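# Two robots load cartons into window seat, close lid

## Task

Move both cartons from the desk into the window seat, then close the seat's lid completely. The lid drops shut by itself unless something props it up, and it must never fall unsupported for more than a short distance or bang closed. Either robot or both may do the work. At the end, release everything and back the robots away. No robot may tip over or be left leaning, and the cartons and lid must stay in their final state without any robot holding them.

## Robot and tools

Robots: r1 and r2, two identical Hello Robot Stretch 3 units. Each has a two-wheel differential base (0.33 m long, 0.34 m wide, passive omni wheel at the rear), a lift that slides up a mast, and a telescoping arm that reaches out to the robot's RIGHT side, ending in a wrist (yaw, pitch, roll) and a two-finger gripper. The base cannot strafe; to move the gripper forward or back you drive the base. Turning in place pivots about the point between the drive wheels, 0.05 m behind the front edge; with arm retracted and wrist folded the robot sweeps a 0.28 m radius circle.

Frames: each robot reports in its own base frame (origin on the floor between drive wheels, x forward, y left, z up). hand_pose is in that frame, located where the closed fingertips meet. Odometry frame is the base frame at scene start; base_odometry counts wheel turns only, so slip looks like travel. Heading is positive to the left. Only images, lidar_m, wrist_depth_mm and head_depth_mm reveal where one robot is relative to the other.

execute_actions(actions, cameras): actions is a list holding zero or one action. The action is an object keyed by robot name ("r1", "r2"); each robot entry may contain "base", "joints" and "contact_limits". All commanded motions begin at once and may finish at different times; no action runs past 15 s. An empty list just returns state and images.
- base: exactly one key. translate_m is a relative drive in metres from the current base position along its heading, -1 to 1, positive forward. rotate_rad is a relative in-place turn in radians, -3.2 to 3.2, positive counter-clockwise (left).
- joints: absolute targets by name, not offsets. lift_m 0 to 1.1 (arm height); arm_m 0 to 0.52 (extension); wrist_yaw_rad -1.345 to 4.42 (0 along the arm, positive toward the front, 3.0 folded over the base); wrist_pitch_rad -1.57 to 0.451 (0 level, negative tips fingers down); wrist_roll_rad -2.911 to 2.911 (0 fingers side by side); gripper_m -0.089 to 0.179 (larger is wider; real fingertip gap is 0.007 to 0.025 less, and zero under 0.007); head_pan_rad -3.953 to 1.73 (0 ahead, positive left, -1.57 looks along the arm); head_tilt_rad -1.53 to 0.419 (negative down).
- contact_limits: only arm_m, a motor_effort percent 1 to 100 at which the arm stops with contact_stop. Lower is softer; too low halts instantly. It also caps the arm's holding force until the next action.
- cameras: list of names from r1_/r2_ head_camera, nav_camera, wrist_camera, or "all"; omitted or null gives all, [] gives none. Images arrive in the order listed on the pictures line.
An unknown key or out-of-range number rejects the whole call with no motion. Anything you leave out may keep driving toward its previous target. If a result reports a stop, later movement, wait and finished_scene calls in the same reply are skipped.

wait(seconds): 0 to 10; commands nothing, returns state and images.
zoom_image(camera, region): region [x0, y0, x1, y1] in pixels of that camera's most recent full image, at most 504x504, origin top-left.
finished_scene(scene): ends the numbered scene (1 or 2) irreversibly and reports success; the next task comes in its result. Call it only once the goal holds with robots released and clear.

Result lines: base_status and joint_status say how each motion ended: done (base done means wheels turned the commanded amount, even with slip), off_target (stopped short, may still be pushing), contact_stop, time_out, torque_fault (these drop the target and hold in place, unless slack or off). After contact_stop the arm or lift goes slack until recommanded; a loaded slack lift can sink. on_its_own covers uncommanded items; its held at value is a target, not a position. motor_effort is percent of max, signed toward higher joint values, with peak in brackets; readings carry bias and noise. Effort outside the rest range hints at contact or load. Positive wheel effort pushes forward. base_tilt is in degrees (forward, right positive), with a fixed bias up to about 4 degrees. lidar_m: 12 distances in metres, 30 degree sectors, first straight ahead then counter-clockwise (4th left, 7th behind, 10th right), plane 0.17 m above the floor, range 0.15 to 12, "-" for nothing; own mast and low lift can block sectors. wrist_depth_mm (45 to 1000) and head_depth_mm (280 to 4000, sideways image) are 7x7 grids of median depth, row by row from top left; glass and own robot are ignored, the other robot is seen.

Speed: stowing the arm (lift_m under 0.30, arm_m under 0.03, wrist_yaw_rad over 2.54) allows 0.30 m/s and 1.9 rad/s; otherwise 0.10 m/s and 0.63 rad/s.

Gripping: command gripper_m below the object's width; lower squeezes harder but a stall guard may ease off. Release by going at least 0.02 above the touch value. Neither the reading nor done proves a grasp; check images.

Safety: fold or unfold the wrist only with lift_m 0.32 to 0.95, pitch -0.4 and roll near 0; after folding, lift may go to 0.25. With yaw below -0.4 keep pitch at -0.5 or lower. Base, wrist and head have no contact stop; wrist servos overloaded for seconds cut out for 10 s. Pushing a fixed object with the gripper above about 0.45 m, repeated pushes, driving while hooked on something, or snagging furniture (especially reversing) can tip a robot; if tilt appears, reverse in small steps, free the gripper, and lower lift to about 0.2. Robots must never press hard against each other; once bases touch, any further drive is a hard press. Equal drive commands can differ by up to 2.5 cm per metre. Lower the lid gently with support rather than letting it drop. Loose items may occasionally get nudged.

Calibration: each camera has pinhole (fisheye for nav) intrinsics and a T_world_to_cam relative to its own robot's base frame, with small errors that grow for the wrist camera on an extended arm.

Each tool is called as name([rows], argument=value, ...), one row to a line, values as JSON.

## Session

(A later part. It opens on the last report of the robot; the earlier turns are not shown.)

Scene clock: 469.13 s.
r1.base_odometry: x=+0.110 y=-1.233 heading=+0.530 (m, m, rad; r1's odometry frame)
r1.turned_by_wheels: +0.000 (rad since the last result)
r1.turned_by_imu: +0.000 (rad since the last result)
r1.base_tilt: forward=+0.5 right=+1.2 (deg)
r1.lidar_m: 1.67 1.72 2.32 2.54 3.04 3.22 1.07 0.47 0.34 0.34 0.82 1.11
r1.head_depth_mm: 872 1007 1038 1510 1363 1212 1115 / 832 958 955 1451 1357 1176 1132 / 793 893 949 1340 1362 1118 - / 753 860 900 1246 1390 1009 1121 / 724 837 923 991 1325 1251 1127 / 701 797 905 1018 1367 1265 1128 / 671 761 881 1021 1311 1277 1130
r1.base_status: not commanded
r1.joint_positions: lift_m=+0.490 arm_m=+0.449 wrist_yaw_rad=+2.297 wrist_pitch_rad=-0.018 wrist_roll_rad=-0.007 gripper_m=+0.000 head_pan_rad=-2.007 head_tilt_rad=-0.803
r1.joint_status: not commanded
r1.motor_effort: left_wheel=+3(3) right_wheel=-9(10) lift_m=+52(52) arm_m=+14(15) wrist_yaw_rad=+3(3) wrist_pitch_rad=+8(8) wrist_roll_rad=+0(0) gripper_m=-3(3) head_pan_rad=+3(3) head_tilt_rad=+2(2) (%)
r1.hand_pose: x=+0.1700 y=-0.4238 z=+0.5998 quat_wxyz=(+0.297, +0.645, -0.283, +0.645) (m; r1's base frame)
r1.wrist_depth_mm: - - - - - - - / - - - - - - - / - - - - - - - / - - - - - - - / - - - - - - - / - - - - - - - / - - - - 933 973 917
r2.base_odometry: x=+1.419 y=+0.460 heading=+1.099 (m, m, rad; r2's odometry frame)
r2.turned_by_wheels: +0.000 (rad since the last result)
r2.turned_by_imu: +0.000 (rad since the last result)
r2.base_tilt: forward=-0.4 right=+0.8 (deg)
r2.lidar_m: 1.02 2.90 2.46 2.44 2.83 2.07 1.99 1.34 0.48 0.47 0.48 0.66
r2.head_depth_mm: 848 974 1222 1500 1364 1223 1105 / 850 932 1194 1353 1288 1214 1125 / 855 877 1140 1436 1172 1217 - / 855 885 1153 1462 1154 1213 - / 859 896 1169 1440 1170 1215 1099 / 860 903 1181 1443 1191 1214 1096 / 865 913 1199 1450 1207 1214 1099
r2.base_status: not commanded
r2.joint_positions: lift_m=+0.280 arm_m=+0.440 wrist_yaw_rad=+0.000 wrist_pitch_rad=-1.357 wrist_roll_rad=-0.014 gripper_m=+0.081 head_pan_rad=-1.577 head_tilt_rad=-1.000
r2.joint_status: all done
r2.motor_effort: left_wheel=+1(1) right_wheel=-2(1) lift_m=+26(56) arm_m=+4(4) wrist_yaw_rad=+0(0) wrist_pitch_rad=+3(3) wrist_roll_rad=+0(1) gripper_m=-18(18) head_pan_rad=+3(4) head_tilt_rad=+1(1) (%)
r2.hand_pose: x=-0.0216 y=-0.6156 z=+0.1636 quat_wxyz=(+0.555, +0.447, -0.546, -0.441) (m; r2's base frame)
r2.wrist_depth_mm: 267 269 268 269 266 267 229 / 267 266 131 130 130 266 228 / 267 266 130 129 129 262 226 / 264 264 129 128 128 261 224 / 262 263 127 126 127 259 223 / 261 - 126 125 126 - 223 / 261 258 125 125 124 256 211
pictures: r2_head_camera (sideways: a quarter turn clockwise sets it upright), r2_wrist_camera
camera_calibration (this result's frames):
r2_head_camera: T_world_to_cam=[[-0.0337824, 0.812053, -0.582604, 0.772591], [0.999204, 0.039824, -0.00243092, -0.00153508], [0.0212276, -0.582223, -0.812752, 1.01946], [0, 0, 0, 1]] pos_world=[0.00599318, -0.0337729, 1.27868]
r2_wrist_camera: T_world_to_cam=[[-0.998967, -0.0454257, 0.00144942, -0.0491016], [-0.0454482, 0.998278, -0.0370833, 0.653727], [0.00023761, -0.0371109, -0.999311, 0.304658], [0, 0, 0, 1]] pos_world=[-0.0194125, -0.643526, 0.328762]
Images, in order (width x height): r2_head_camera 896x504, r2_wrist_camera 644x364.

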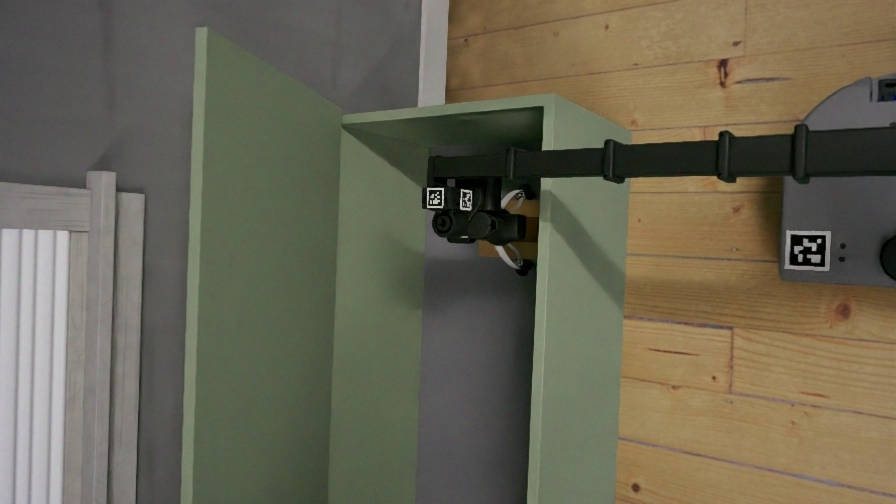

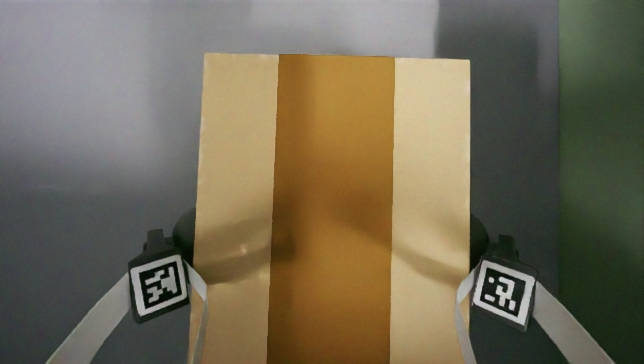

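execute_actions([
  {"r2":{"joints":{"lift_m":0.266}}},
], cameras=[])

execute_actions([
  {"r2":{"joints":{"gripper_m":0.165}}},
], cameras=[])

execute_actions([
  {"r2":{"joints":{"lift_m":0.53}}},
], cameras=["r2_wrist_camera"])

execute_actions([
  {"r2":{"base":{"rotate_rad":1.265},"joints":{"arm_m":0.0,"head_pan_rad":0,"head_tilt_rad":-0.5}}},
], cameras=["r2_head_camera","r2_nav_camera"])

execute_actions([
  {"r2":{"base":{"translate_m":1.0},"joints":{"lift_m":1.03,"head_pan_rad":0.15}}},
], cameras=["r2_head_camera","r2_nav_camera"])

Scene clock: 487.63 s.
r1.base_odometry: x=+0.110 y=-1.233 heading=+0.530 (m, m, rad; r1's odometry frame)
r1.turned_by_wheels: +0.000 (rad since the last result)
r1.turned_by_imu: +0.000 (rad since the last result)
r1.base_tilt: forward=+0.5 right=+1.1 (deg)
r1.lidar_m: 1.67 1.72 2.32 2.54 3.04 3.21 1.06 0.47 0.34 0.34 0.82 1.11
r1.head_depth_mm: 874 1006 1038 1519 1366 1214 1115 / 832 961 950 1449 1361 1179 1137 / 792 895 943 1344 1362 1118 - / 754 857 901 1240 1397 1016 1120 / 724 834 922 994 1327 1244 1123 / 698 797 907 1023 1369 1274 1130 / 672 763 880 1029 1304 1272 1130
r1.base_status: not commanded
r1.joint_positions: lift_m=+0.490 arm_m=+0.449 wrist_yaw_rad=+2.297 wrist_pitch_rad=-0.018 wrist_roll_rad=-0.007 gripper_m=+0.000 head_pan_rad=-2.007 head_tilt_rad=-0.803
r1.joint_status: not commanded
r1.motor_effort: left_wheel=+3(3) right_wheel=-10(10) lift_m=+52(52) arm_m=+14(14) wrist_yaw_rad=+3(2) wrist_pitch_rad=+8(8) wrist_roll_rad=+0(0) gripper_m=-2(3) head_pan_rad=+4(3) head_tilt_rad=+2(3) (%)
r1.hand_pose: x=+0.1700 y=-0.4238 z=+0.5998 quat_wxyz=(+0.297, +0.645, -0.283, +0.645) (m; r1's base frame)
r1.wrist_depth_mm: - - - - - - - / - - - - - - - / - - - - - - - / - - - - - - - / - - - - - - - / - - - - - - - / - - - - 950 927 931
r2.base_odometry: x=+1.419 y=+0.460 heading=+1.099 (m, m, rad; r2's odometry frame)
r2.turned_by_wheels: +0.000 (rad since the last result)
r2.turned_by_imu: +0.000 (rad since the last result)
r2.base_tilt: forward=-0.4 right=+0.9 (deg)
r2.lidar_m: 1.02 2.90 2.46 2.45 2.82 2.07 1.99 1.34 0.48 0.47 0.49 0.67
r2.head_depth_mm: 847 970 1232 1495 1368 1219 1102 / 850 935 1195 1353 1297 1224 1136 / 854 876 1139 1451 1142 1214 - / 853 885 1151 1450 1152 1226 - / 857 893 1164 1435 1176 1218 1097 / 861 908 1184 1434 1185 1208 1094 / 864 913 1196 1448 1205 1217 1098
r2.base_status: not commanded
r2.joint_positions: lift_m=+0.266 arm_m=+0.440 wrist_yaw_rad=+0.000 wrist_pitch_rad=-1.357 wrist_roll_rad=-0.014 gripper_m=+0.081 head_pan_rad=-1.577 head_tilt_rad=-1.000
r2.joint_status: all done
r2.motor_effort: left_wheel=+1(1) right_wheel=-2(1) lift_m=+26(24) arm_m=+4(4) wrist_yaw_rad=+1(0) wrist_pitch_rad=+3(3) wrist_roll_rad=+0(0) gripper_m=-18(18) head_pan_rad=+4(3) head_tilt_rad=+0(1) (%)
r2.hand_pose: x=-0.0216 y=-0.6156 z=+0.1496 quat_wxyz=(+0.554, +0.447, -0.546, -0.441) (m; r2's base frame)
r2.wrist_depth_mm: 254 253 254 254 253 252 229 / 253 252 131 131 130 250 227 / 250 251 130 129 129 249 226 / 250 250 129 128 128 248 225 / 249 248 127 126 126 247 224 / 246 - 126 125 125 - 223 / 247 245 125 124 124 243 211
pictures: none
No camera images: the call's "cameras" was empty. Leave "cameras" out to get every camera's image.

Scene clock: 488.97 s.
r1.base_odometry: x=+0.110 y=-1.233 heading=+0.530 (m, m, rad; r1's odometry frame)
r1.turned_by_wheels: +0.000 (rad since the last result)
r1.turned_by_imu: +0.000 (rad since the last result)
r1.base_tilt: forward=+0.6 right=+1.2 (deg)
r1.lidar_m: 1.67 1.72 2.32 2.54 3.04 3.20 1.07 0.47 0.34 0.34 0.82 1.11
r1.head_depth_mm: 873 1006 1039 1508 1361 1221 1110 / 832 961 954 1455 1364 1175 1131 / 792 892 947 1339 1366 1120 - / 755 859 900 1240 1400 1011 1120 / 723 836 919 992 1319 1238 1121 / 699 796 904 1022 1364 1268 1127 / 671 762 881 1021 1308 1273 1130
r1.base_status: not commanded
r1.joint_positions: lift_m=+0.490 arm_m=+0.449 wrist_yaw_rad=+2.297 wrist_pitch_rad=-0.018 wrist_roll_rad=-0.007 gripper_m=+0.000 head_pan_rad=-2.007 head_tilt_rad=-0.803
r1.joint_status: not commanded
r1.motor_effort: left_wheel=+3(3) right_wheel=-10(10) lift_m=+52(52) arm_m=+14(14) wrist_yaw_rad=+3(2) wrist_pitch_rad=+8(8) wrist_roll_rad=+0(0) gripper_m=-2(1) head_pan_rad=+4(3) head_tilt_rad=+3(2) (%)
r1.hand_pose: x=+0.1700 y=-0.4238 z=+0.5998 quat_wxyz=(+0.297, +0.645, -0.283, +0.645) (m; r1's base frame)
r1.wrist_depth_mm: - - - - - - - / - - - - - - - / - - - - - - - / - - - - - - - / - - - - - - - / - - - - - - - / - - - - 941 952 907
r2.base_odometry: x=+1.419 y=+0.460 heading=+1.099 (m, m, rad; r2's odometry frame)
r2.turned_by_wheels: +0.000 (rad since the last result)
r2.turned_by_imu: +0.000 (rad since the last result)
r2.base_tilt: forward=-0.3 right=+0.9 (deg)
r2.lidar_m: 1.02 2.90 2.46 2.46 2.83 2.06 2.00 1.34 0.48 0.47 0.49 0.66
r2.head_depth_mm: 846 974 1225 1499 1360 1215 1102 / 851 934 1194 1356 1298 1220 1129 / 855 878 1142 1439 1217 1217 - / 853 884 1157 1455 1151 1219 - / 858 894 1166 1438 1166 1212 1098 / 862 904 1182 1446 1187 1219 1093 / 865 912 1198 1453 1207 1213 1097
r2.base_status: not commanded
r2.joint_positions: lift_m=+0.266 arm_m=+0.440 wrist_yaw_rad=+0.000 wrist_pitch_rad=-1.357 wrist_roll_rad=-0.014 gripper_m=+0.165 head_pan_rad=-1.577 head_tilt_rad=-1.000
r2.joint_status: all done
r2.motor_effort: left_wheel=+1(1) right_wheel=-1(1) lift_m=+26(27) arm_m=+3(4) wrist_yaw_rad=+1(0) wrist_pitch_rad=+3(3) wrist_roll_rad=+0(0) gripper_m=+0(93) head_pan_rad=+3(4) head_tilt_rad=+0(1) (%)
r2.hand_pose: x=-0.0216 y=-0.6156 z=+0.1496 quat_wxyz=(+0.554, +0.447, -0.546, -0.441) (m; r2's base frame)
r2.wrist_depth_mm: 256 257 254 254 253 252 229 / 255 253 132 132 132 251 227 / 253 252 132 131 131 250 226 / 251 251 131 130 130 247 225 / 249 250 130 129 129 247 223 / 248 - 130 128 128 244 212 / 246 247 128 128 128 244 233
pictures: none
No camera images: the call's "cameras" was empty. Leave "cameras" out to get every camera's image.

Scene clock: 492.20 s.
r1.base_odometry: x=+0.110 y=-1.233 heading=+0.530 (m, m, rad; r1's odometry frame)
r1.turned_by_wheels: +0.000 (rad since the last result)
r1.turned_by_imu: +0.000 (rad since the last result)
r1.base_tilt: forward=+0.5 right=+0.9 (deg)
r1.lidar_m: 1.67 1.72 2.32 2.54 3.03 3.20 1.07 0.47 0.34 0.34 0.82 1.11
r1.head_depth_mm: 871 1007 1039 1502 1356 1213 1114 / 830 960 957 1455 1360 1180 1134 / 794 894 944 1342 1364 1121 - / 755 857 900 1244 1392 1011 1121 / 724 836 923 995 1318 1245 1122 / 699 798 905 1020 1362 1269 1128 / 673 763 882 1028 1310 1274 1130
r1.base_status: not commanded
r1.joint_positions: lift_m=+0.490 arm_m=+0.449 wrist_yaw_rad=+2.297 wrist_pitch_rad=-0.018 wrist_roll_rad=-0.007 gripper_m=+0.000 head_pan_rad=-2.007 head_tilt_rad=-0.803
r1.joint_status: not commanded
r1.motor_effort: left_wheel=+3(3) right_wheel=-10(10) lift_m=+52(52) arm_m=+14(14) wrist_yaw_rad=+2(3) wrist_pitch_rad=+8(9) wrist_roll_rad=+0(0) gripper_m=-2(2) head_pan_rad=+3(3) head_tilt_rad=+2(3) (%)
r1.hand_pose: x=+0.1700 y=-0.4238 z=+0.5998 quat_wxyz=(+0.297, +0.645, -0.283, +0.645) (m; r1's base frame)
r1.wrist_depth_mm: - - - - - - - / - - - - - - - / - - - - - - - / - - - - - - - / - - - - - - - / - - - - - - - / - - - - 934 941 914
r2.base_odometry: x=+1.419 y=+0.460 heading=+1.099 (m, m, rad; r2's odometry frame)
r2.turned_by_wheels: +0.000 (rad since the last result)
r2.turned_by_imu: +0.000 (rad since the last result)
r2.base_tilt: forward=-0.4 right=+0.9 (deg)
r2.lidar_m: 1.02 2.90 2.46 2.45 2.83 2.07 1.99 1.34 0.48 0.47 0.48 0.67
r2.head_depth_mm: 844 973 1227 1494 1362 1223 1107 / 849 935 1126 1460 1367 - - / 852 876 992 1448 1207 1220 - / 854 885 1076 1444 1154 1222 - / 859 897 1170 1440 1170 1209 1098 / 862 907 1178 1447 1187 1219 1096 / 862 913 1204 1440 1208 1216 1098
r2.base_status: not commanded
r2.joint_positions: lift_m=+0.529 arm_m=+0.440 wrist_yaw_rad=+0.000 wrist_pitch_rad=-1.357 wrist_roll_rad=-0.014 gripper_m=+0.165 head_pan_rad=-1.577 head_tilt_rad=-1.000
r2.joint_status: all done
r2.motor_effort: left_wheel=+1(1) right_wheel=-1(1) lift_m=+56(56) arm_m=+4(4) wrist_yaw_rad=+0(0) wrist_pitch_rad=+3(3) wrist_roll_rad=-1(0) gripper_m=+1(0) head_pan_rad=+3(3) head_tilt_rad=+1(0) (%)
r2.hand_pose: x=-0.0216 y=-0.6156 z=+0.4126 quat_wxyz=(+0.554, +0.447, -0.546, -0.441) (m; r2's base frame)
r2.wrist_depth_mm: 525 529 528 522 522 349 229 / 521 524 521 527 519 345 227 / 525 524 519 522 522 344 226 / 517 515 520 397 518 340 225 / 512 512 520 396 507 365 224 / 502 - 512 448 504 390 212 / 310 335 344 349 355 314 231
pictures: r2_wrist_camera
camera_calibration (this result's frames):
r2_wrist_camera: T_world_to_cam=[[-0.998967, -0.0454209, 0.00144688, -0.0494582], [-0.0454433, 0.99828, -0.0370266, 0.662929], [0.00023739, -0.0370541, -0.999313, 0.553563], [0, 0, 0, 1]] pos_world=[-0.0194128, -0.643524, 0.577801]
Images, in order (width x height): r2_wrist_camera 644x364.

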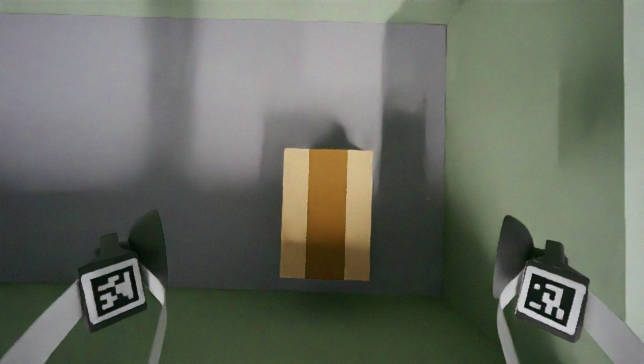

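Scene clock: 496.63 s.
r1.base_odometry: x=+0.110 y=-1.233 heading=+0.530 (m, m, rad; r1's odometry frame)
r1.turned_by_wheels: +0.000 (rad since the last result)
r1.turned_by_imu: +0.000 (rad since the last result)
r1.base_tilt: forward=+0.7 right=+1.1 (deg)
r1.lidar_m: 1.67 1.72 2.32 2.55 3.05 3.22 1.07 0.47 0.34 0.34 0.83 1.11
r1.head_depth_mm: 875 1007 1037 1505 1355 1215 1109 / 831 962 953 1453 1359 1177 1132 / 794 896 948 1344 1371 1117 - / 754 859 900 1244 1396 1005 1128 / 721 835 923 996 1327 1241 1126 / 699 797 906 1020 1366 1269 1127 / 671 761 878 1024 1303 1277 1131
r1.base_status: not commanded
r1.joint_positions: lift_m=+0.490 arm_m=+0.449 wrist_yaw_rad=+2.297 wrist_pitch_rad=-0.018 wrist_roll_rad=-0.007 gripper_m=+0.000 head_pan_rad=-2.007 head_tilt_rad=-0.803
r1.joint_status: not commanded
r1.motor_effort: left_wheel=+3(3) right_wheel=-10(10) lift_m=+52(52) arm_m=+14(14) wrist_yaw_rad=+3(2) wrist_pitch_rad=+8(8) wrist_roll_rad=+0(0) gripper_m=-2(4) head_pan_rad=+3(3) head_tilt_rad=+1(2) (%)
r1.hand_pose: x=+0.1700 y=-0.4238 z=+0.5998 quat_wxyz=(+0.297, +0.645, -0.283, +0.645) (m; r1's base frame)
r1.wrist_depth_mm: - - - - - - - / - - - - - - - / - - - - - - - / - - - - - - - / - - - - - - - / - - - - - - - / - - - - 955 956 921
r2.base_odometry: x=+1.419 y=+0.460 heading=+2.364 (m, m, rad; r2's odometry frame)
r2.turned_by_wheels: +1.265 (rad since the last result)
r2.turned_by_imu: +1.279 (rad since the last result)
r2.base_tilt: forward=-0.3 right=+0.8 (deg)
r2.lidar_m: 2.46 2.45 2.38 2.00 2.00 1.12 0.47 0.47 0.53 0.87 1.02 3.16
r2.head_depth_mm: 2689 2993 3269 2870 2072 1618 1324 / 2633 2870 3121 2870 2069 1599 1318 / 2559 2755 3101 2836 2048 1610 1319 / 2479 2738 2850 2684 2038 1607 1305 / 2432 2622 2746 2836 2036 1587 1303 / 2359 2577 2678 2788 2017 1589 1304 / 2295 2482 2604 2777 2007 1576 1288
r2.base_status: done
r2.joint_positions: lift_m=+0.529 arm_m=+0.000 wrist_yaw_rad=+0.000 wrist_pitch_rad=-1.356 wrist_roll_rad=-0.014 gripper_m=+0.165 head_pan_rad=-0.007 head_tilt_rad=-0.507
r2.joint_status: all done
r2.motor_effort: left_wheel=-1(7) right_wheel=+1(8) lift_m=+55(55) arm_m=-5(6) wrist_yaw_rad=+0(0) wrist_pitch_rad=+3(3) wrist_roll_rad=-1(0) gripper_m=+0(1) head_pan_rad=+3(44) head_tilt_rad=+4(32) (%)
r2.hand_pose: x=-0.0216 y=-0.1763 z=+0.4126 quat_wxyz=(+0.555, +0.447, -0.546, -0.441) (m; r2's base frame)
r2.wrist_depth_mm: 602 593 602 590 592 566 398 / 590 598 591 588 588 589 415 / 584 585 585 587 581 583 443 / 588 589 584 584 577 590 463 / 583 581 576 - 580 571 482 / 574 - 578 - - - 478 / 564 569 564 - - 566 566
pictures: r2_head_camera (sideways: a quarter turn clockwise sets it upright), r2_nav_camera (sideways: a quarter turn counterclockwise sets it upright)
camera_calibration (this result's frames):
r2_head_camera: T_world_to_cam=[[-0.439588, -0.0355724, -0.897495, 1.1855], [-0.032159, 0.999198, -0.0238521, 0.0326529], [0.897624, 0.0183774, -0.440379, 0.529733], [0, 0, 0, 1]] pos_world=[0.0466822, -0.000190661, 1.29804]
r2_nav_camera: T_world_to_cam=[[0.458287, -0.0293333, 0.88832, -1.11629], [-0.0436712, -0.998991, -0.0104577, 0.0617546], [0.887731, -0.0340014, -0.459105, 0.55786], [0, 0, 0, 1]] pos_world=[0.0190468, 0.047916, 1.24838]
Images, in order (width x height): r2_head_camera 896x504, r2_nav_camera 672x504.

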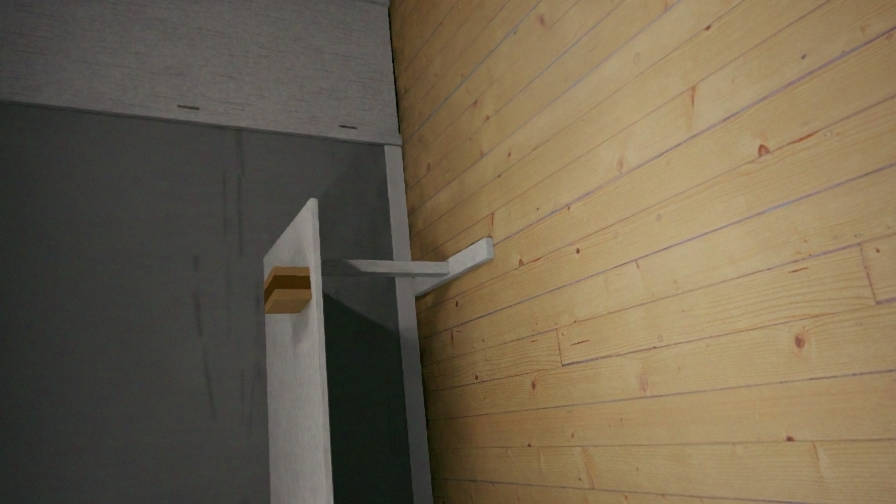

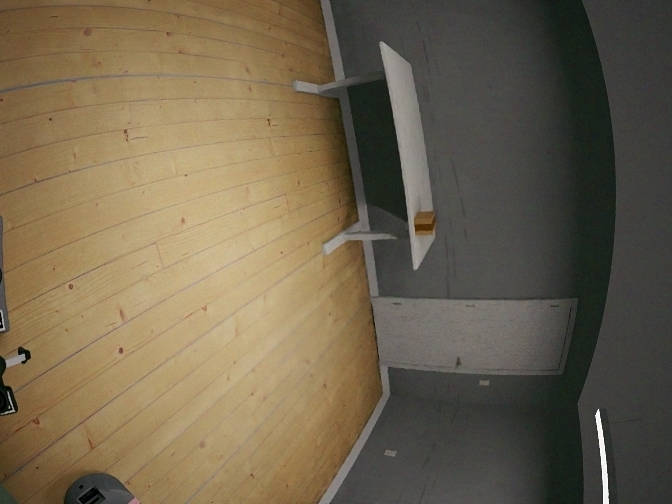

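Scene clock: 507.57 s.
r1.base_odometry: x=+0.110 y=-1.233 heading=+0.530 (m, m, rad; r1's odometry frame)
r1.turned_by_wheels: +0.000 (rad since the last result)
r1.turned_by_imu: +0.000 (rad since the last result)
r1.base_tilt: forward=+0.5 right=+1.0 (deg)
r1.lidar_m: 1.67 1.72 2.32 2.54 1.32 3.20 3.06 0.47 0.34 0.34 0.83 1.11
r1.head_depth_mm: 873 1005 1039 1512 1359 1217 1119 / 832 960 953 1456 1365 1179 1134 / 792 894 947 1344 1370 1123 - / 755 862 898 1240 1395 1010 1125 / 724 837 923 992 1320 1246 1122 / 700 798 907 1024 1357 1274 1128 / 671 761 881 1026 1309 1270 1124
r1.base_status: not commanded
r1.joint_positions: lift_m=+0.490 arm_m=+0.449 wrist_yaw_rad=+2.297 wrist_pitch_rad=-0.018 wrist_roll_rad=-0.007 gripper_m=+0.000 head_pan_rad=-2.007 head_tilt_rad=-0.803
r1.joint_status: not commanded
r1.motor_effort: left_wheel=+3(3) right_wheel=-10(10) lift_m=+52(52) arm_m=+14(14) wrist_yaw_rad=+2(2) wrist_pitch_rad=+8(8) wrist_roll_rad=+0(0) gripper_m=-2(2) head_pan_rad=+4(3) head_tilt_rad=+2(2) (%)
r1.hand_pose: x=+0.1700 y=-0.4238 z=+0.5998 quat_wxyz=(+0.297, +0.645, -0.283, +0.645) (m; r1's base frame)
r1.wrist_depth_mm: - - - - - - - / - - - - - - - / - - - - - - - / - - - - - - - / - - - - - - - / - - - - - - - / - - - - - 929 928
r2.base_odometry: x=+0.707 y=+1.162 heading=+2.363 (m, m, rad; r2's odometry frame)
r2.turned_by_wheels: +0.000 (rad since the last result)
r2.turned_by_imu: +0.007 (rad since the last result)
r2.base_tilt: forward=-0.4 right=+0.8 (deg)
r2.lidar_m: 1.45 1.88 1.67 2.31 2.29 2.26 1.43 1.42 1.19 2.49 2.49 2.21
r2.head_depth_mm: 1626 1783 1976 2182 2071 1611 1320 / 1621 1750 1937 2066 2051 1616 1319 / 1595 1749 1869 1416 1914 1608 1311 / 1577 1717 1836 1248 2028 1590 1307 / 1559 1702 1803 1396 2031 1602 1304 / 1549 1697 1787 1387 2010 1579 1302 / 1534 1663 1775 1295 2006 1569 1288
r2.base_status: done
r2.joint_positions: lift_m=+1.029 arm_m=+0.000 wrist_yaw_rad=+0.000 wrist_pitch_rad=-1.356 wrist_roll_rad=-0.014 gripper_m=+0.165 head_pan_rad=+0.143 head_tilt_rad=-0.507
r2.joint_status: all done
r2.motor_effort: left_wheel=-2(5) right_wheel=+2(7) lift_m=+55(55) arm_m=-5(5) wrist_yaw_rad=+0(1) wrist_pitch_rad=+3(3) wrist_roll_rad=+0(1) gripper_m=+0(0) head_pan_rad=+3(18) head_tilt_rad=+3(4) (%)
r2.hand_pose: x=-0.0216 y=-0.1763 z=+0.9126 quat_wxyz=(+0.555, +0.447, -0.546, -0.441) (m; r2's base frame)
r2.wrist_depth_mm: - - - - - - - / - - - - - - - / - - - - - - - / - - - - - - - / - - - - - - - / - - - - - - - / - - - - - - -
pictures: r2_head_camera (sideways: a quarter turn clockwise sets it upright), r2_nav_camera (sideways: a quarter turn counterclockwise sets it upright)
camera_calibration (this result's frames):
r2_head_camera: T_world_to_cam=[[-0.429291, -0.100841, -0.897519, 1.18547], [-0.181077, 0.98318, -0.0238543, 0.0335641], [0.884828, 0.15228, -0.44033, 0.529747], [0, 0, 0, 1]] pos_world=[0.0462555, 0.0058745, 1.29805]
r2_nav_camera: T_world_to_cam=[[0.457478, 0.0394572, 0.888345, -1.11632], [0.106069, -0.994304, -0.0104597, 0.0608438], [0.882872, 0.0990109, -0.459057, 0.557827], [0, 0, 0, 1]] pos_world=[0.0117458, 0.0493129, 1.24838]
Images, in order (width x height): r2_head_camera 896x504, r2_nav_camera 672x504.

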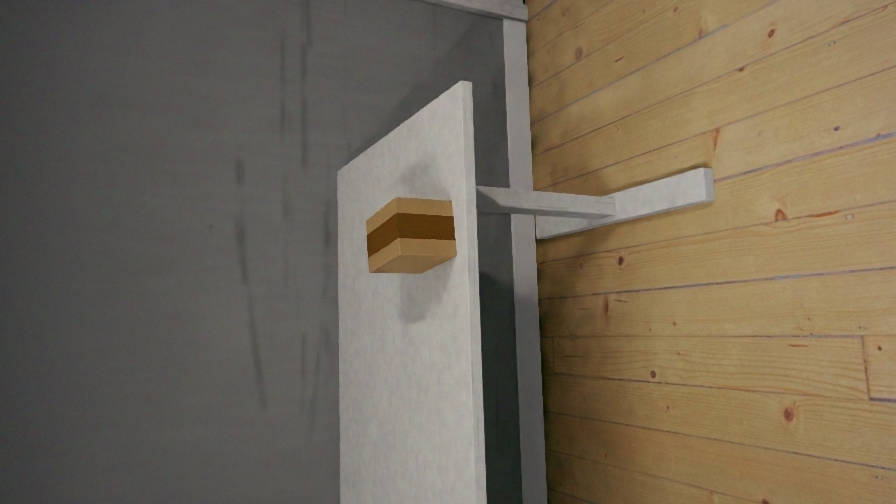

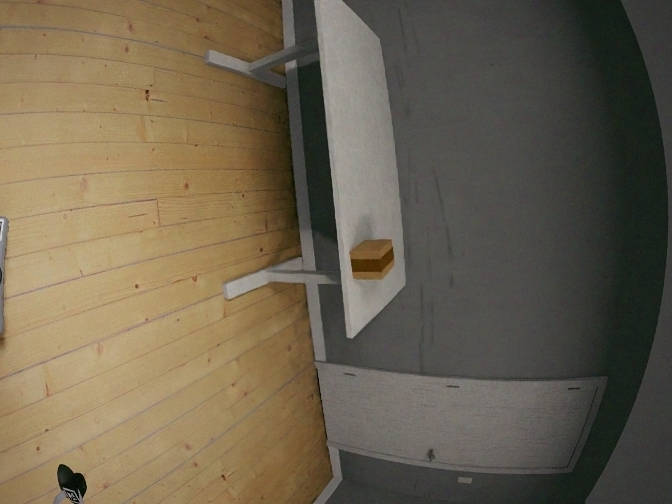

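execute_actions([
  {"r2":{"base":{"translate_m":0.7}}},
], cameras=[])

execute_actions([
  {"r2":{"base":{"rotate_rad":1.93},"joints":{"arm_m":0.345,"gripper_m":0.17,"head_pan_rad":-1.57,"head_tilt_rad":-0.8}}},
], cameras=["r2_head_camera","r2_wrist_camera"])

Scene clock: 536.80 s.
r1.base_odometry: x=+0.110 y=-1.233 heading=+0.530 (m, m, rad; r1's odometry frame)
r1.turned_by_wheels: +0.000 (rad since the last result)
r1.turned_by_imu: +0.000 (rad since the last result)
r1.base_tilt: forward=+0.5 right=+1.0 (deg)
r1.lidar_m: 1.67 1.73 2.31 2.53 3.05 3.21 3.07 0.47 0.34 0.34 0.83 1.11
r1.head_depth_mm: 874 1006 1040 1509 1354 1210 1115 / 830 962 951 1464 1366 1179 1134 / 795 891 949 1341 1365 1121 - / 753 862 902 1238 1396 1012 1122 / 723 837 924 994 1320 1240 1127 / 699 797 909 1022 1371 1271 1127 / 670 760 878 1025 1300 1270 1132
r1.base_status: not commanded
r1.joint_positions: lift_m=+0.490 arm_m=+0.449 wrist_yaw_rad=+2.297 wrist_pitch_rad=-0.018 wrist_roll_rad=-0.007 gripper_m=+0.000 head_pan_rad=-2.007 head_tilt_rad=-0.803
r1.joint_status: not commanded
r1.motor_effort: left_wheel=+3(3) right_wheel=-9(9) lift_m=+52(52) arm_m=+14(14) wrist_yaw_rad=+2(3) wrist_pitch_rad=+8(8) wrist_roll_rad=+0(0) gripper_m=-2(2) head_pan_rad=+4(3) head_tilt_rad=+3(3) (%)
r1.hand_pose: x=+0.1700 y=-0.4238 z=+0.5998 quat_wxyz=(+0.297, +0.645, -0.283, +0.645) (m; r1's base frame)
r1.wrist_depth_mm: - - - - - - - / - - - - - - - / - - - - - - - / - - - - - - - / - - - - - - - / - - - - - - - / - - - - 983 959 960
r2.base_odometry: x=+0.209 y=+1.654 heading=+2.363 (m, m, rad; r2's odometry frame)
r2.turned_by_wheels: +0.000 (rad since the last result)
r2.turned_by_imu: +0.005 (rad since the last result)
r2.base_tilt: forward=-0.3 right=+0.9 (deg)
r2.lidar_m: 0.75 1.20 1.32 2.29 2.50 2.84 2.10 1.70 2.70 2.29 2.28 1.42
r2.head_depth_mm: 1034 1126 1239 1380 1548 1612 1285 / 1020 1114 1220 1358 1496 712 1220 / 1006 1100 1210 1293 910 711 632 / 995 1082 1186 1245 904 709 629 / 992 1073 1175 1238 899 589 610 / 978 1057 1156 1228 897 596 603 / 965 1047 1147 1207 894 701 606
r2.base_status: done
r2.joint_positions: lift_m=+1.029 arm_m=+0.000 wrist_yaw_rad=+0.000 wrist_pitch_rad=-1.356 wrist_roll_rad=-0.014 gripper_m=+0.165 head_pan_rad=+0.143 head_tilt_rad=-0.507
r2.joint_status: not commanded
r2.motor_effort: left_wheel=-2(5) right_wheel=+2(8) lift_m=+55(55) arm_m=-5(5) wrist_yaw_rad=+1(0) wrist_pitch_rad=+3(3) wrist_roll_rad=+0(1) gripper_m=-1(0) head_pan_rad=+4(3) head_tilt_rad=+4(4) (%)
r2.hand_pose: x=-0.0216 y=-0.1763 z=+0.9126 quat_wxyz=(+0.555, +0.447, -0.546, -0.441) (m; r2's base frame)
r2.wrist_depth_mm: - - - - - - - / - - - - - - - / - - - - - - - / - - - - - - - / - - - - - - - / - - - - - - - / - - - - - - -
pictures: none
No camera images: the call's "cameras" was empty. Leave "cameras" out to get every camera's image.

Scene clock: 540.80 s.
r1.base_odometry: x=+0.110 y=-1.233 heading=+0.530 (m, m, rad; r1's odometry frame)
r1.turned_by_wheels: +0.000 (rad since the last result)
r1.turned_by_imu: +0.000 (rad since the last result)
r1.base_tilt: forward=+0.4 right=+1.1 (deg)
r1.lidar_m: 1.67 1.72 2.32 2.54 3.02 3.21 3.06 0.47 0.34 0.34 0.82 1.11
r1.head_depth_mm: 874 1007 1037 1512 1354 1209 1110 / 830 958 952 1450 1357 1174 1133 / 792 895 945 1338 1363 1117 - / 754 858 901 1241 1394 1015 1123 / 722 836 924 992 1315 1240 1122 / 698 798 907 1021 1366 1273 1129 / 671 761 877 1025 1297 1277 1129
r1.base_status: not commanded
r1.joint_positions: lift_m=+0.490 arm_m=+0.449 wrist_yaw_rad=+2.297 wrist_pitch_rad=-0.018 wrist_roll_rad=-0.007 gripper_m=+0.000 head_pan_rad=-2.007 head_tilt_rad=-0.803
r1.joint_status: not commanded
r1.motor_effort: left_wheel=+3(3) right_wheel=-10(10) lift_m=+52(52) arm_m=+14(14) wrist_yaw_rad=+2(2) wrist_pitch_rad=+8(8) wrist_roll_rad=+0(0) gripper_m=-2(2) head_pan_rad=+3(3) head_tilt_rad=+2(2) (%)
r1.hand_pose: x=+0.1700 y=-0.4238 z=+0.5998 quat_wxyz=(+0.297, +0.645, -0.283, +0.645) (m; r1's base frame)
r1.wrist_depth_mm: - - - - - - - / - - - - - - - / - - - - - - - / - - - - - - - / - - - - - - - / - - - - - - - / - - - - 962 945 921
r2.base_odometry: x=+0.209 y=+1.654 heading=-1.990 (m, m, rad; r2's odometry frame)
r2.turned_by_wheels: +1.930 (rad since the last result)
r2.turned_by_imu: +1.950 (rad since the last result)
r2.base_tilt: forward=-0.4 right=+0.9 (deg)
r2.lidar_m: 2.50 2.64 2.14 1.70 1.71 2.34 2.28 1.60 0.76 0.75 1.27 1.32
r2.head_depth_mm: 1011 1132 1090 824 682 1322 1150 / - 1154 1047 823 697 1323 1146 / - - 1002 670 662 1283 1144 / 1029 1169 1035 667 669 1318 1145 / 1040 1186 1054 818 711 1310 1143 / 1052 1209 1031 816 710 1309 1143 / 1065 1204 1031 812 726 1311 1139
r2.base_status: done
r2.joint_positions: lift_m=+1.029 arm_m=+0.345 wrist_yaw_rad=+0.000 wrist_pitch_rad=-1.356 wrist_roll_rad=-0.014 gripper_m=+0.170 head_pan_rad=-1.563 head_tilt_rad=-0.790
r2.joint_status: all done
r2.motor_effort: left_wheel=-1(6) right_wheel=+1(8) lift_m=+55(55) arm_m=+3(4) wrist_yaw_rad=+0(0) wrist_pitch_rad=+2(3) wrist_roll_rad=-1(0) gripper_m=+0(37) head_pan_rad=-3(44) head_tilt_rad=-5(25) (%)
r2.hand_pose: x=-0.0216 y=-0.5208 z=+0.9126 quat_wxyz=(+0.555, +0.447, -0.546, -0.441) (m; r2's base frame)
r2.wrist_depth_mm: 366 364 364 365 362 359 980 / 366 360 363 361 359 362 - / 362 362 364 239 358 355 - / 358 358 355 237 356 356 - / 354 355 355 235 356 355 - / 356 352 353 234 351 352 - / - - - 233 - 352 -
pictures: r2_head_camera (sideways: a quarter turn clockwise sets it upright), r2_wrist_camera
camera_calibration (this result's frames):
r2_head_camera: T_world_to_cam=[[-0.0437367, 0.672179, -0.739096, 0.976567], [0.998584, 0.0518441, -0.011942, 0.0108531], [0.0302906, -0.738571, -0.673494, 0.838307], [0, 0, 0, 1]] pos_world=[0.00648135, -0.0378408, 1.2865]
r2_wrist_camera: T_world_to_cam=[[-0.998968, -0.045399, 0.00147705, -0.0458915], [-0.0454224, 0.998257, -0.0376904, 0.587377], [0.000236629, -0.0377185, -0.999288, 1.05639], [0, 0, 0, 1]] pos_world=[-0.0194141, -0.54859, 1.07785]
Images, in order (width x height): r2_head_camera 896x504, r2_wrist_camera 644x364.

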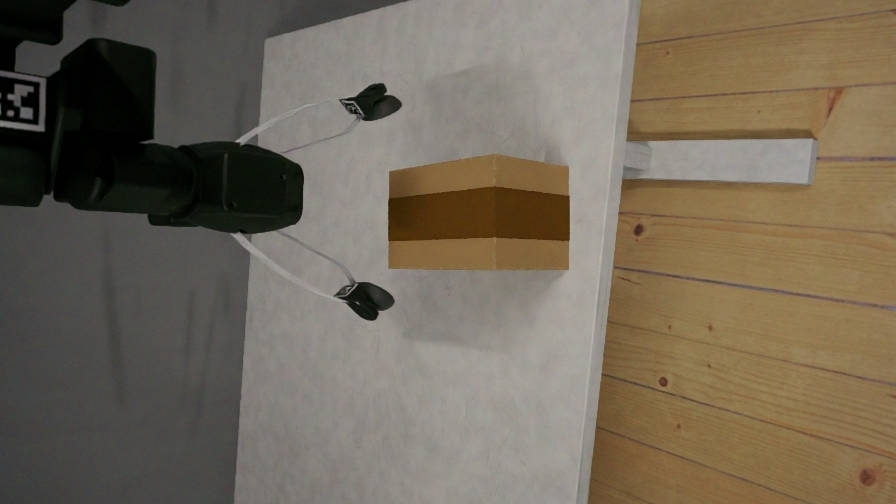

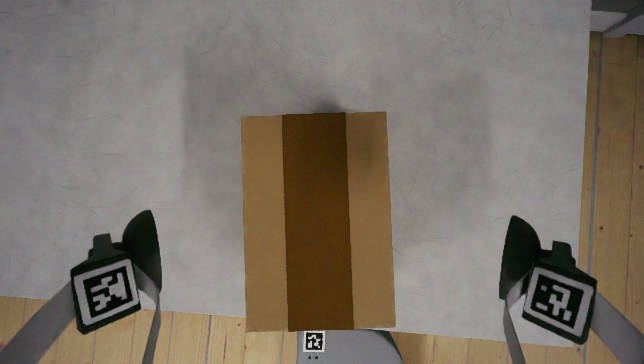

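execute_actions([
  {"r2":{"base":{"translate_m":0.008},"joints":{"arm_m":0.35,"wrist_yaw_rad":0.06,"lift_m":0.917}}},
], cameras=[])

execute_actions([
  {"r2":{"joints":{"gripper_m":0.08}}},
], cameras=["r2_wrist_camera"])

execute_actions([
  {"r2":{"joints":{"lift_m":0.96}}},
], cameras=["r2_wrist_camera"])

Scene clock: 554.87 s.
r1.base_odometry: x=+0.110 y=-1.233 heading=+0.530 (m, m, rad; r1's odometry frame)
r1.turned_by_wheels: +0.000 (rad since the last result)
r1.turned_by_imu: +0.000 (rad since the last result)
r1.base_tilt: forward=+0.5 right=+1.2 (deg)
r1.lidar_m: 1.67 1.73 2.32 2.54 3.03 3.23 3.06 0.47 0.34 0.34 0.82 1.11
r1.head_depth_mm: 875 1008 1039 1504 1361 1213 1113 / 834 962 951 1455 1364 1182 1132 / 792 893 951 1335 1368 1125 - / 753 858 899 1243 1387 1010 1118 / 724 837 922 993 1320 1243 1123 / 700 798 904 1025 1364 1269 1128 / 671 761 881 1021 1305 1268 1130
r1.base_status: not commanded
r1.joint_positions: lift_m=+0.490 arm_m=+0.449 wrist_yaw_rad=+2.297 wrist_pitch_rad=-0.018 wrist_roll_rad=-0.007 gripper_m=+0.000 head_pan_rad=-2.007 head_tilt_rad=-0.803
r1.joint_status: not commanded
r1.motor_effort: left_wheel=+2(3) right_wheel=-10(10) lift_m=+52(52) arm_m=+14(14) wrist_yaw_rad=+3(1) wrist_pitch_rad=+8(8) wrist_roll_rad=+0(0) gripper_m=-3(2) head_pan_rad=+4(3) head_tilt_rad=+2(3) (%)
r1.hand_pose: x=+0.1700 y=-0.4238 z=+0.5998 quat_wxyz=(+0.297, +0.645, -0.283, +0.645) (m; r1's base frame)
r1.wrist_depth_mm: - - - - - - - / - - - - - - - / - - - - - - - / - - - - - - - / - - - - - - - / - - - - - - - / - - - - 967 945 959
r2.base_odometry: x=+0.205 y=+1.646 heading=-1.990 (m, m, rad; r2's odometry frame)
r2.turned_by_wheels: +0.000 (rad since the last result)
r2.turned_by_imu: +0.000 (rad since the last result)
r2.base_tilt: forward=-0.4 right=+0.9 (deg)
r2.lidar_m: 2.49 2.63 2.15 1.70 1.71 2.34 2.29 1.60 0.76 0.76 1.27 1.31
r2.head_depth_mm: 994 1073 - 826 680 1320 1150 / 1002 - 1003 822 698 1322 1151 / 1018 - - 648 662 1309 1145 / 1028 1174 1055 690 677 1319 1147 / 1038 1187 1031 816 711 1316 1142 / 1051 1202 1033 816 709 1309 1139 / 1064 1204 1027 815 727 1303 1140
r2.base_status: done
r2.joint_positions: lift_m=+0.918 arm_m=+0.350 wrist_yaw_rad=+0.058 wrist_pitch_rad=-1.356 wrist_roll_rad=-0.014 gripper_m=+0.170 head_pan_rad=-1.563 head_tilt_rad=-0.790
r2.joint_status: all done
r2.motor_effort: left_wheel=-2(4) right_wheel=+2(10) lift_m=+20(48) arm_m=+3(3) wrist_yaw_rad=+3(4) wrist_pitch_rad=+3(3) wrist_roll_rad=+0(0) gripper_m=+0(0) head_pan_rad=-4(3) head_tilt_rad=-5(4) (%)
r2.hand_pose: x=-0.0198 y=-0.5257 z=+0.8008 quat_wxyz=(+0.567, +0.462, -0.533, -0.425) (m; r2's base frame)
r2.wrist_depth_mm: 252 250 249 248 247 249 249 / 250 248 127 126 126 246 245 / 246 246 126 125 125 244 244 / 245 245 125 125 125 242 243 / 243 244 125 124 124 241 242 / 242 243 124 123 123 240 239 / 240 240 123 122 122 238 237
pictures: none
No camera images: the call's "cameras" was empty. Leave "cameras" out to get every camera's image.

Scene clock: 556.27 s.
r1.base_odometry: x=+0.110 y=-1.233 heading=+0.530 (m, m, rad; r1's odometry frame)
r1.turned_by_wheels: +0.000 (rad since the last result)
r1.turned_by_imu: +0.000 (rad since the last result)
r1.base_tilt: forward=+0.6 right=+1.1 (deg)
r1.lidar_m: 1.67 1.72 2.32 2.54 3.04 3.22 3.06 0.47 0.34 0.33 0.83 1.11
r1.head_depth_mm: 874 1007 1035 1505 1357 1207 1110 / 830 961 953 1460 1360 1174 1131 / 792 894 945 1339 1360 1124 - / 754 858 899 1243 1398 1011 1119 / 726 835 922 994 1320 1243 1123 / 701 799 904 1020 1368 1276 1126 / 672 760 880 1022 1301 1277 1127
r1.base_status: not commanded
r1.joint_positions: lift_m=+0.490 arm_m=+0.449 wrist_yaw_rad=+2.297 wrist_pitch_rad=-0.018 wrist_roll_rad=-0.007 gripper_m=+0.000 head_pan_rad=-2.007 head_tilt_rad=-0.803
r1.joint_status: not commanded
r1.motor_effort: left_wheel=+3(3) right_wheel=-9(10) lift_m=+52(52) arm_m=+14(14) wrist_yaw_rad=+2(3) wrist_pitch_rad=+8(8) wrist_roll_rad=+0(0) gripper_m=-2(2) head_pan_rad=+3(3) head_tilt_rad=+3(3) (%)
r1.hand_pose: x=+0.1700 y=-0.4238 z=+0.5998 quat_wxyz=(+0.297, +0.645, -0.283, +0.645) (m; r1's base frame)
r1.wrist_depth_mm: - - - - - - - / - - - - - - - / - - - - - - - / - - - - - - - / - - - - - - - / - - - - - - - / - - - - 922 980 931
r2.base_odometry: x=+0.205 y=+1.646 heading=-1.990 (m, m, rad; r2's odometry frame)
r2.turned_by_wheels: +0.000 (rad since the last result)
r2.turned_by_imu: +0.000 (rad since the last result)
r2.base_tilt: forward=-0.3 right=+0.9 (deg)
r2.lidar_m: 2.50 2.64 2.15 1.70 1.70 2.34 2.29 1.60 0.76 0.76 1.27 1.32
r2.head_depth_mm: 992 1073 - 827 682 1317 1148 / 1005 - 1005 824 699 1320 1147 / 1015 - - 641 664 1308 1149 / 1029 1172 1037 680 677 1320 1148 / 1039 1189 1036 818 710 1309 1146 / 1055 1204 1031 816 709 1308 1141 / 1068 1209 1029 814 727 1303 1136
r2.base_status: not commanded
r2.joint_positions: lift_m=+0.918 arm_m=+0.350 wrist_yaw_rad=+0.058 wrist_pitch_rad=-1.356 wrist_roll_rad=-0.014 gripper_m=+0.081 head_pan_rad=-1.563 head_tilt_rad=-0.790
r2.joint_status: all done
r2.motor_effort: left_wheel=-3(3) right_wheel=+6(6) lift_m=+20(20) arm_m=+3(4) wrist_yaw_rad=+3(3) wrist_pitch_rad=+3(3) wrist_roll_rad=+0(0) gripper_m=-21(100) head_pan_rad=-4(3) head_tilt_rad=-4(5) (%)
r2.hand_pose: x=-0.0198 y=-0.5257 z=+0.8008 quat_wxyz=(+0.567, +0.462, -0.533, -0.425) (m; r2's base frame)
r2.wrist_depth_mm: 253 250 251 250 250 250 250 / 251 250 128 128 128 247 247 / 249 248 127 127 127 246 245 / 247 246 127 125 126 243 245 / 244 243 125 125 125 242 240 / 241 243 125 124 124 - 240 / 242 241 124 123 124 240 237
pictures: r2_wrist_camera
camera_calibration (this result's frames):
r2_wrist_camera: T_world_to_cam=[[-0.994706, -0.102753, 0.00147762, -0.0742327], [-0.102736, 0.993994, -0.037699, 0.584815], [0.00240496, -0.0376513, -0.999288, 0.944534], [0, 0, 0, 1]] pos_world=[-0.0160298, -0.553367, 0.966018]
Images, in order (width x height): r2_wrist_camera 644x364.

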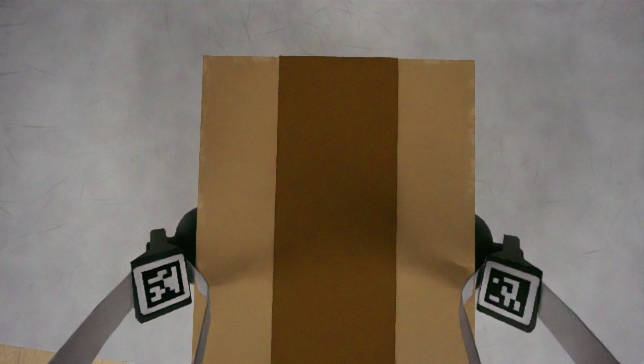

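Scene clock: 557.47 s.
r1.base_odometry: x=+0.110 y=-1.233 heading=+0.530 (m, m, rad; r1's odometry frame)
r1.turned_by_wheels: +0.000 (rad since the last result)
r1.turned_by_imu: +0.000 (rad since the last result)
r1.base_tilt: forward=+0.6 right=+1.1 (deg)
r1.lidar_m: 1.67 1.73 2.31 2.54 3.05 3.21 3.06 0.47 0.34 0.34 0.82 1.11
r1.head_depth_mm: 871 1007 1037 1506 1351 1209 1111 / 831 959 955 1461 1369 1179 1132 / 792 897 946 1343 1361 1117 - / 753 859 899 1241 1404 1013 1124 / 725 834 927 993 1321 1243 1123 / 698 797 905 1025 1367 1271 1127 / 671 761 877 1024 1305 1276 1134
r1.base_status: not commanded
r1.joint_positions: lift_m=+0.490 arm_m=+0.449 wrist_yaw_rad=+2.297 wrist_pitch_rad=-0.018 wrist_roll_rad=-0.007 gripper_m=+0.000 head_pan_rad=-2.007 head_tilt_rad=-0.803
r1.joint_status: not commanded
r1.motor_effort: left_wheel=+3(3) right_wheel=-10(10) lift_m=+52(52) arm_m=+14(14) wrist_yaw_rad=+3(3) wrist_pitch_rad=+8(8) wrist_roll_rad=+0(0) gripper_m=-2(2) head_pan_rad=+4(3) head_tilt_rad=+2(2) (%)
r1.hand_pose: x=+0.1700 y=-0.4238 z=+0.5998 quat_wxyz=(+0.297, +0.645, -0.283, +0.645) (m; r1's base frame)
r1.wrist_depth_mm: - - - - - - - / - - - - - - - / - - - - - - - / - - - - - - - / - - - - - - - / - - - - - - - / - - - - 946 928 914
r2.base_odometry: x=+0.205 y=+1.646 heading=-1.990 (m, m, rad; r2's odometry frame)
r2.turned_by_wheels: +0.000 (rad since the last result)
r2.turned_by_imu: +0.000 (rad since the last result)
r2.base_tilt: forward=-0.3 right=+0.9 (deg)
r2.lidar_m: 2.49 2.64 2.15 1.71 1.70 2.34 2.29 1.59 0.76 0.76 1.28 1.31
r2.head_depth_mm: 976 - 1045 826 680 1321 1148 / 970 - 1048 821 698 1326 1148 / 1002 - 969 608 664 1311 1146 / 1031 1169 1037 628 678 1319 1144 / 1039 1186 1031 816 709 1313 1148 / 1052 1209 1030 815 707 1310 1143 / 1064 1204 1025 812 726 1308 1141
r2.base_status: not commanded
r2.joint_positions: lift_m=+0.959 arm_m=+0.350 wrist_yaw_rad=+0.058 wrist_pitch_rad=-1.356 wrist_roll_rad=-0.014 gripper_m=+0.081 head_pan_rad=-1.563 head_tilt_rad=-0.790
r2.joint_status: all done
r2.motor_effort: left_wheel=-2(3) right_wheel=+2(7) lift_m=+61(64) arm_m=+3(4) wrist_yaw_rad=+3(3) wrist_pitch_rad=+3(3) wrist_roll_rad=+0(1) gripper_m=-18(20) head_pan_rad=-3(4) head_tilt_rad=-5(5) (%)
r2.hand_pose: x=-0.0198 y=-0.5257 z=+0.8424 quat_wxyz=(+0.567, +0.462, -0.533, -0.425) (m; r2's base frame)
r2.wrist_depth_mm: 293 291 292 290 291 291 289 / 291 290 130 129 129 289 287 / 287 287 129 128 128 286 285 / 287 285 128 128 127 285 283 / 285 284 127 126 126 282 280 / 283 - 126 125 125 - 281 / - 994 125 125 125 279 278
pictures: r2_wrist_camera
camera_calibration (this result's frames):
r2_wrist_camera: T_world_to_cam=[[-0.994667, -0.10313, 0.00147459, -0.0744796], [-0.103113, 0.993957, -0.0376366, 0.586319], [0.00241579, -0.0375879, -0.99929, 0.986162], [0, 0, 0, 1]] pos_world=[-0.0160079, -0.55339, 1.00764]
Images, in order (width x height): r2_wrist_camera 644x364.

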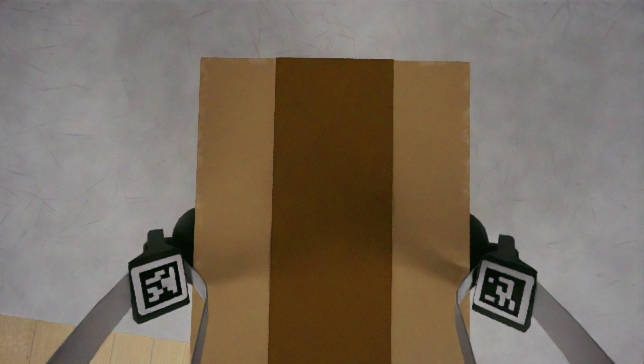

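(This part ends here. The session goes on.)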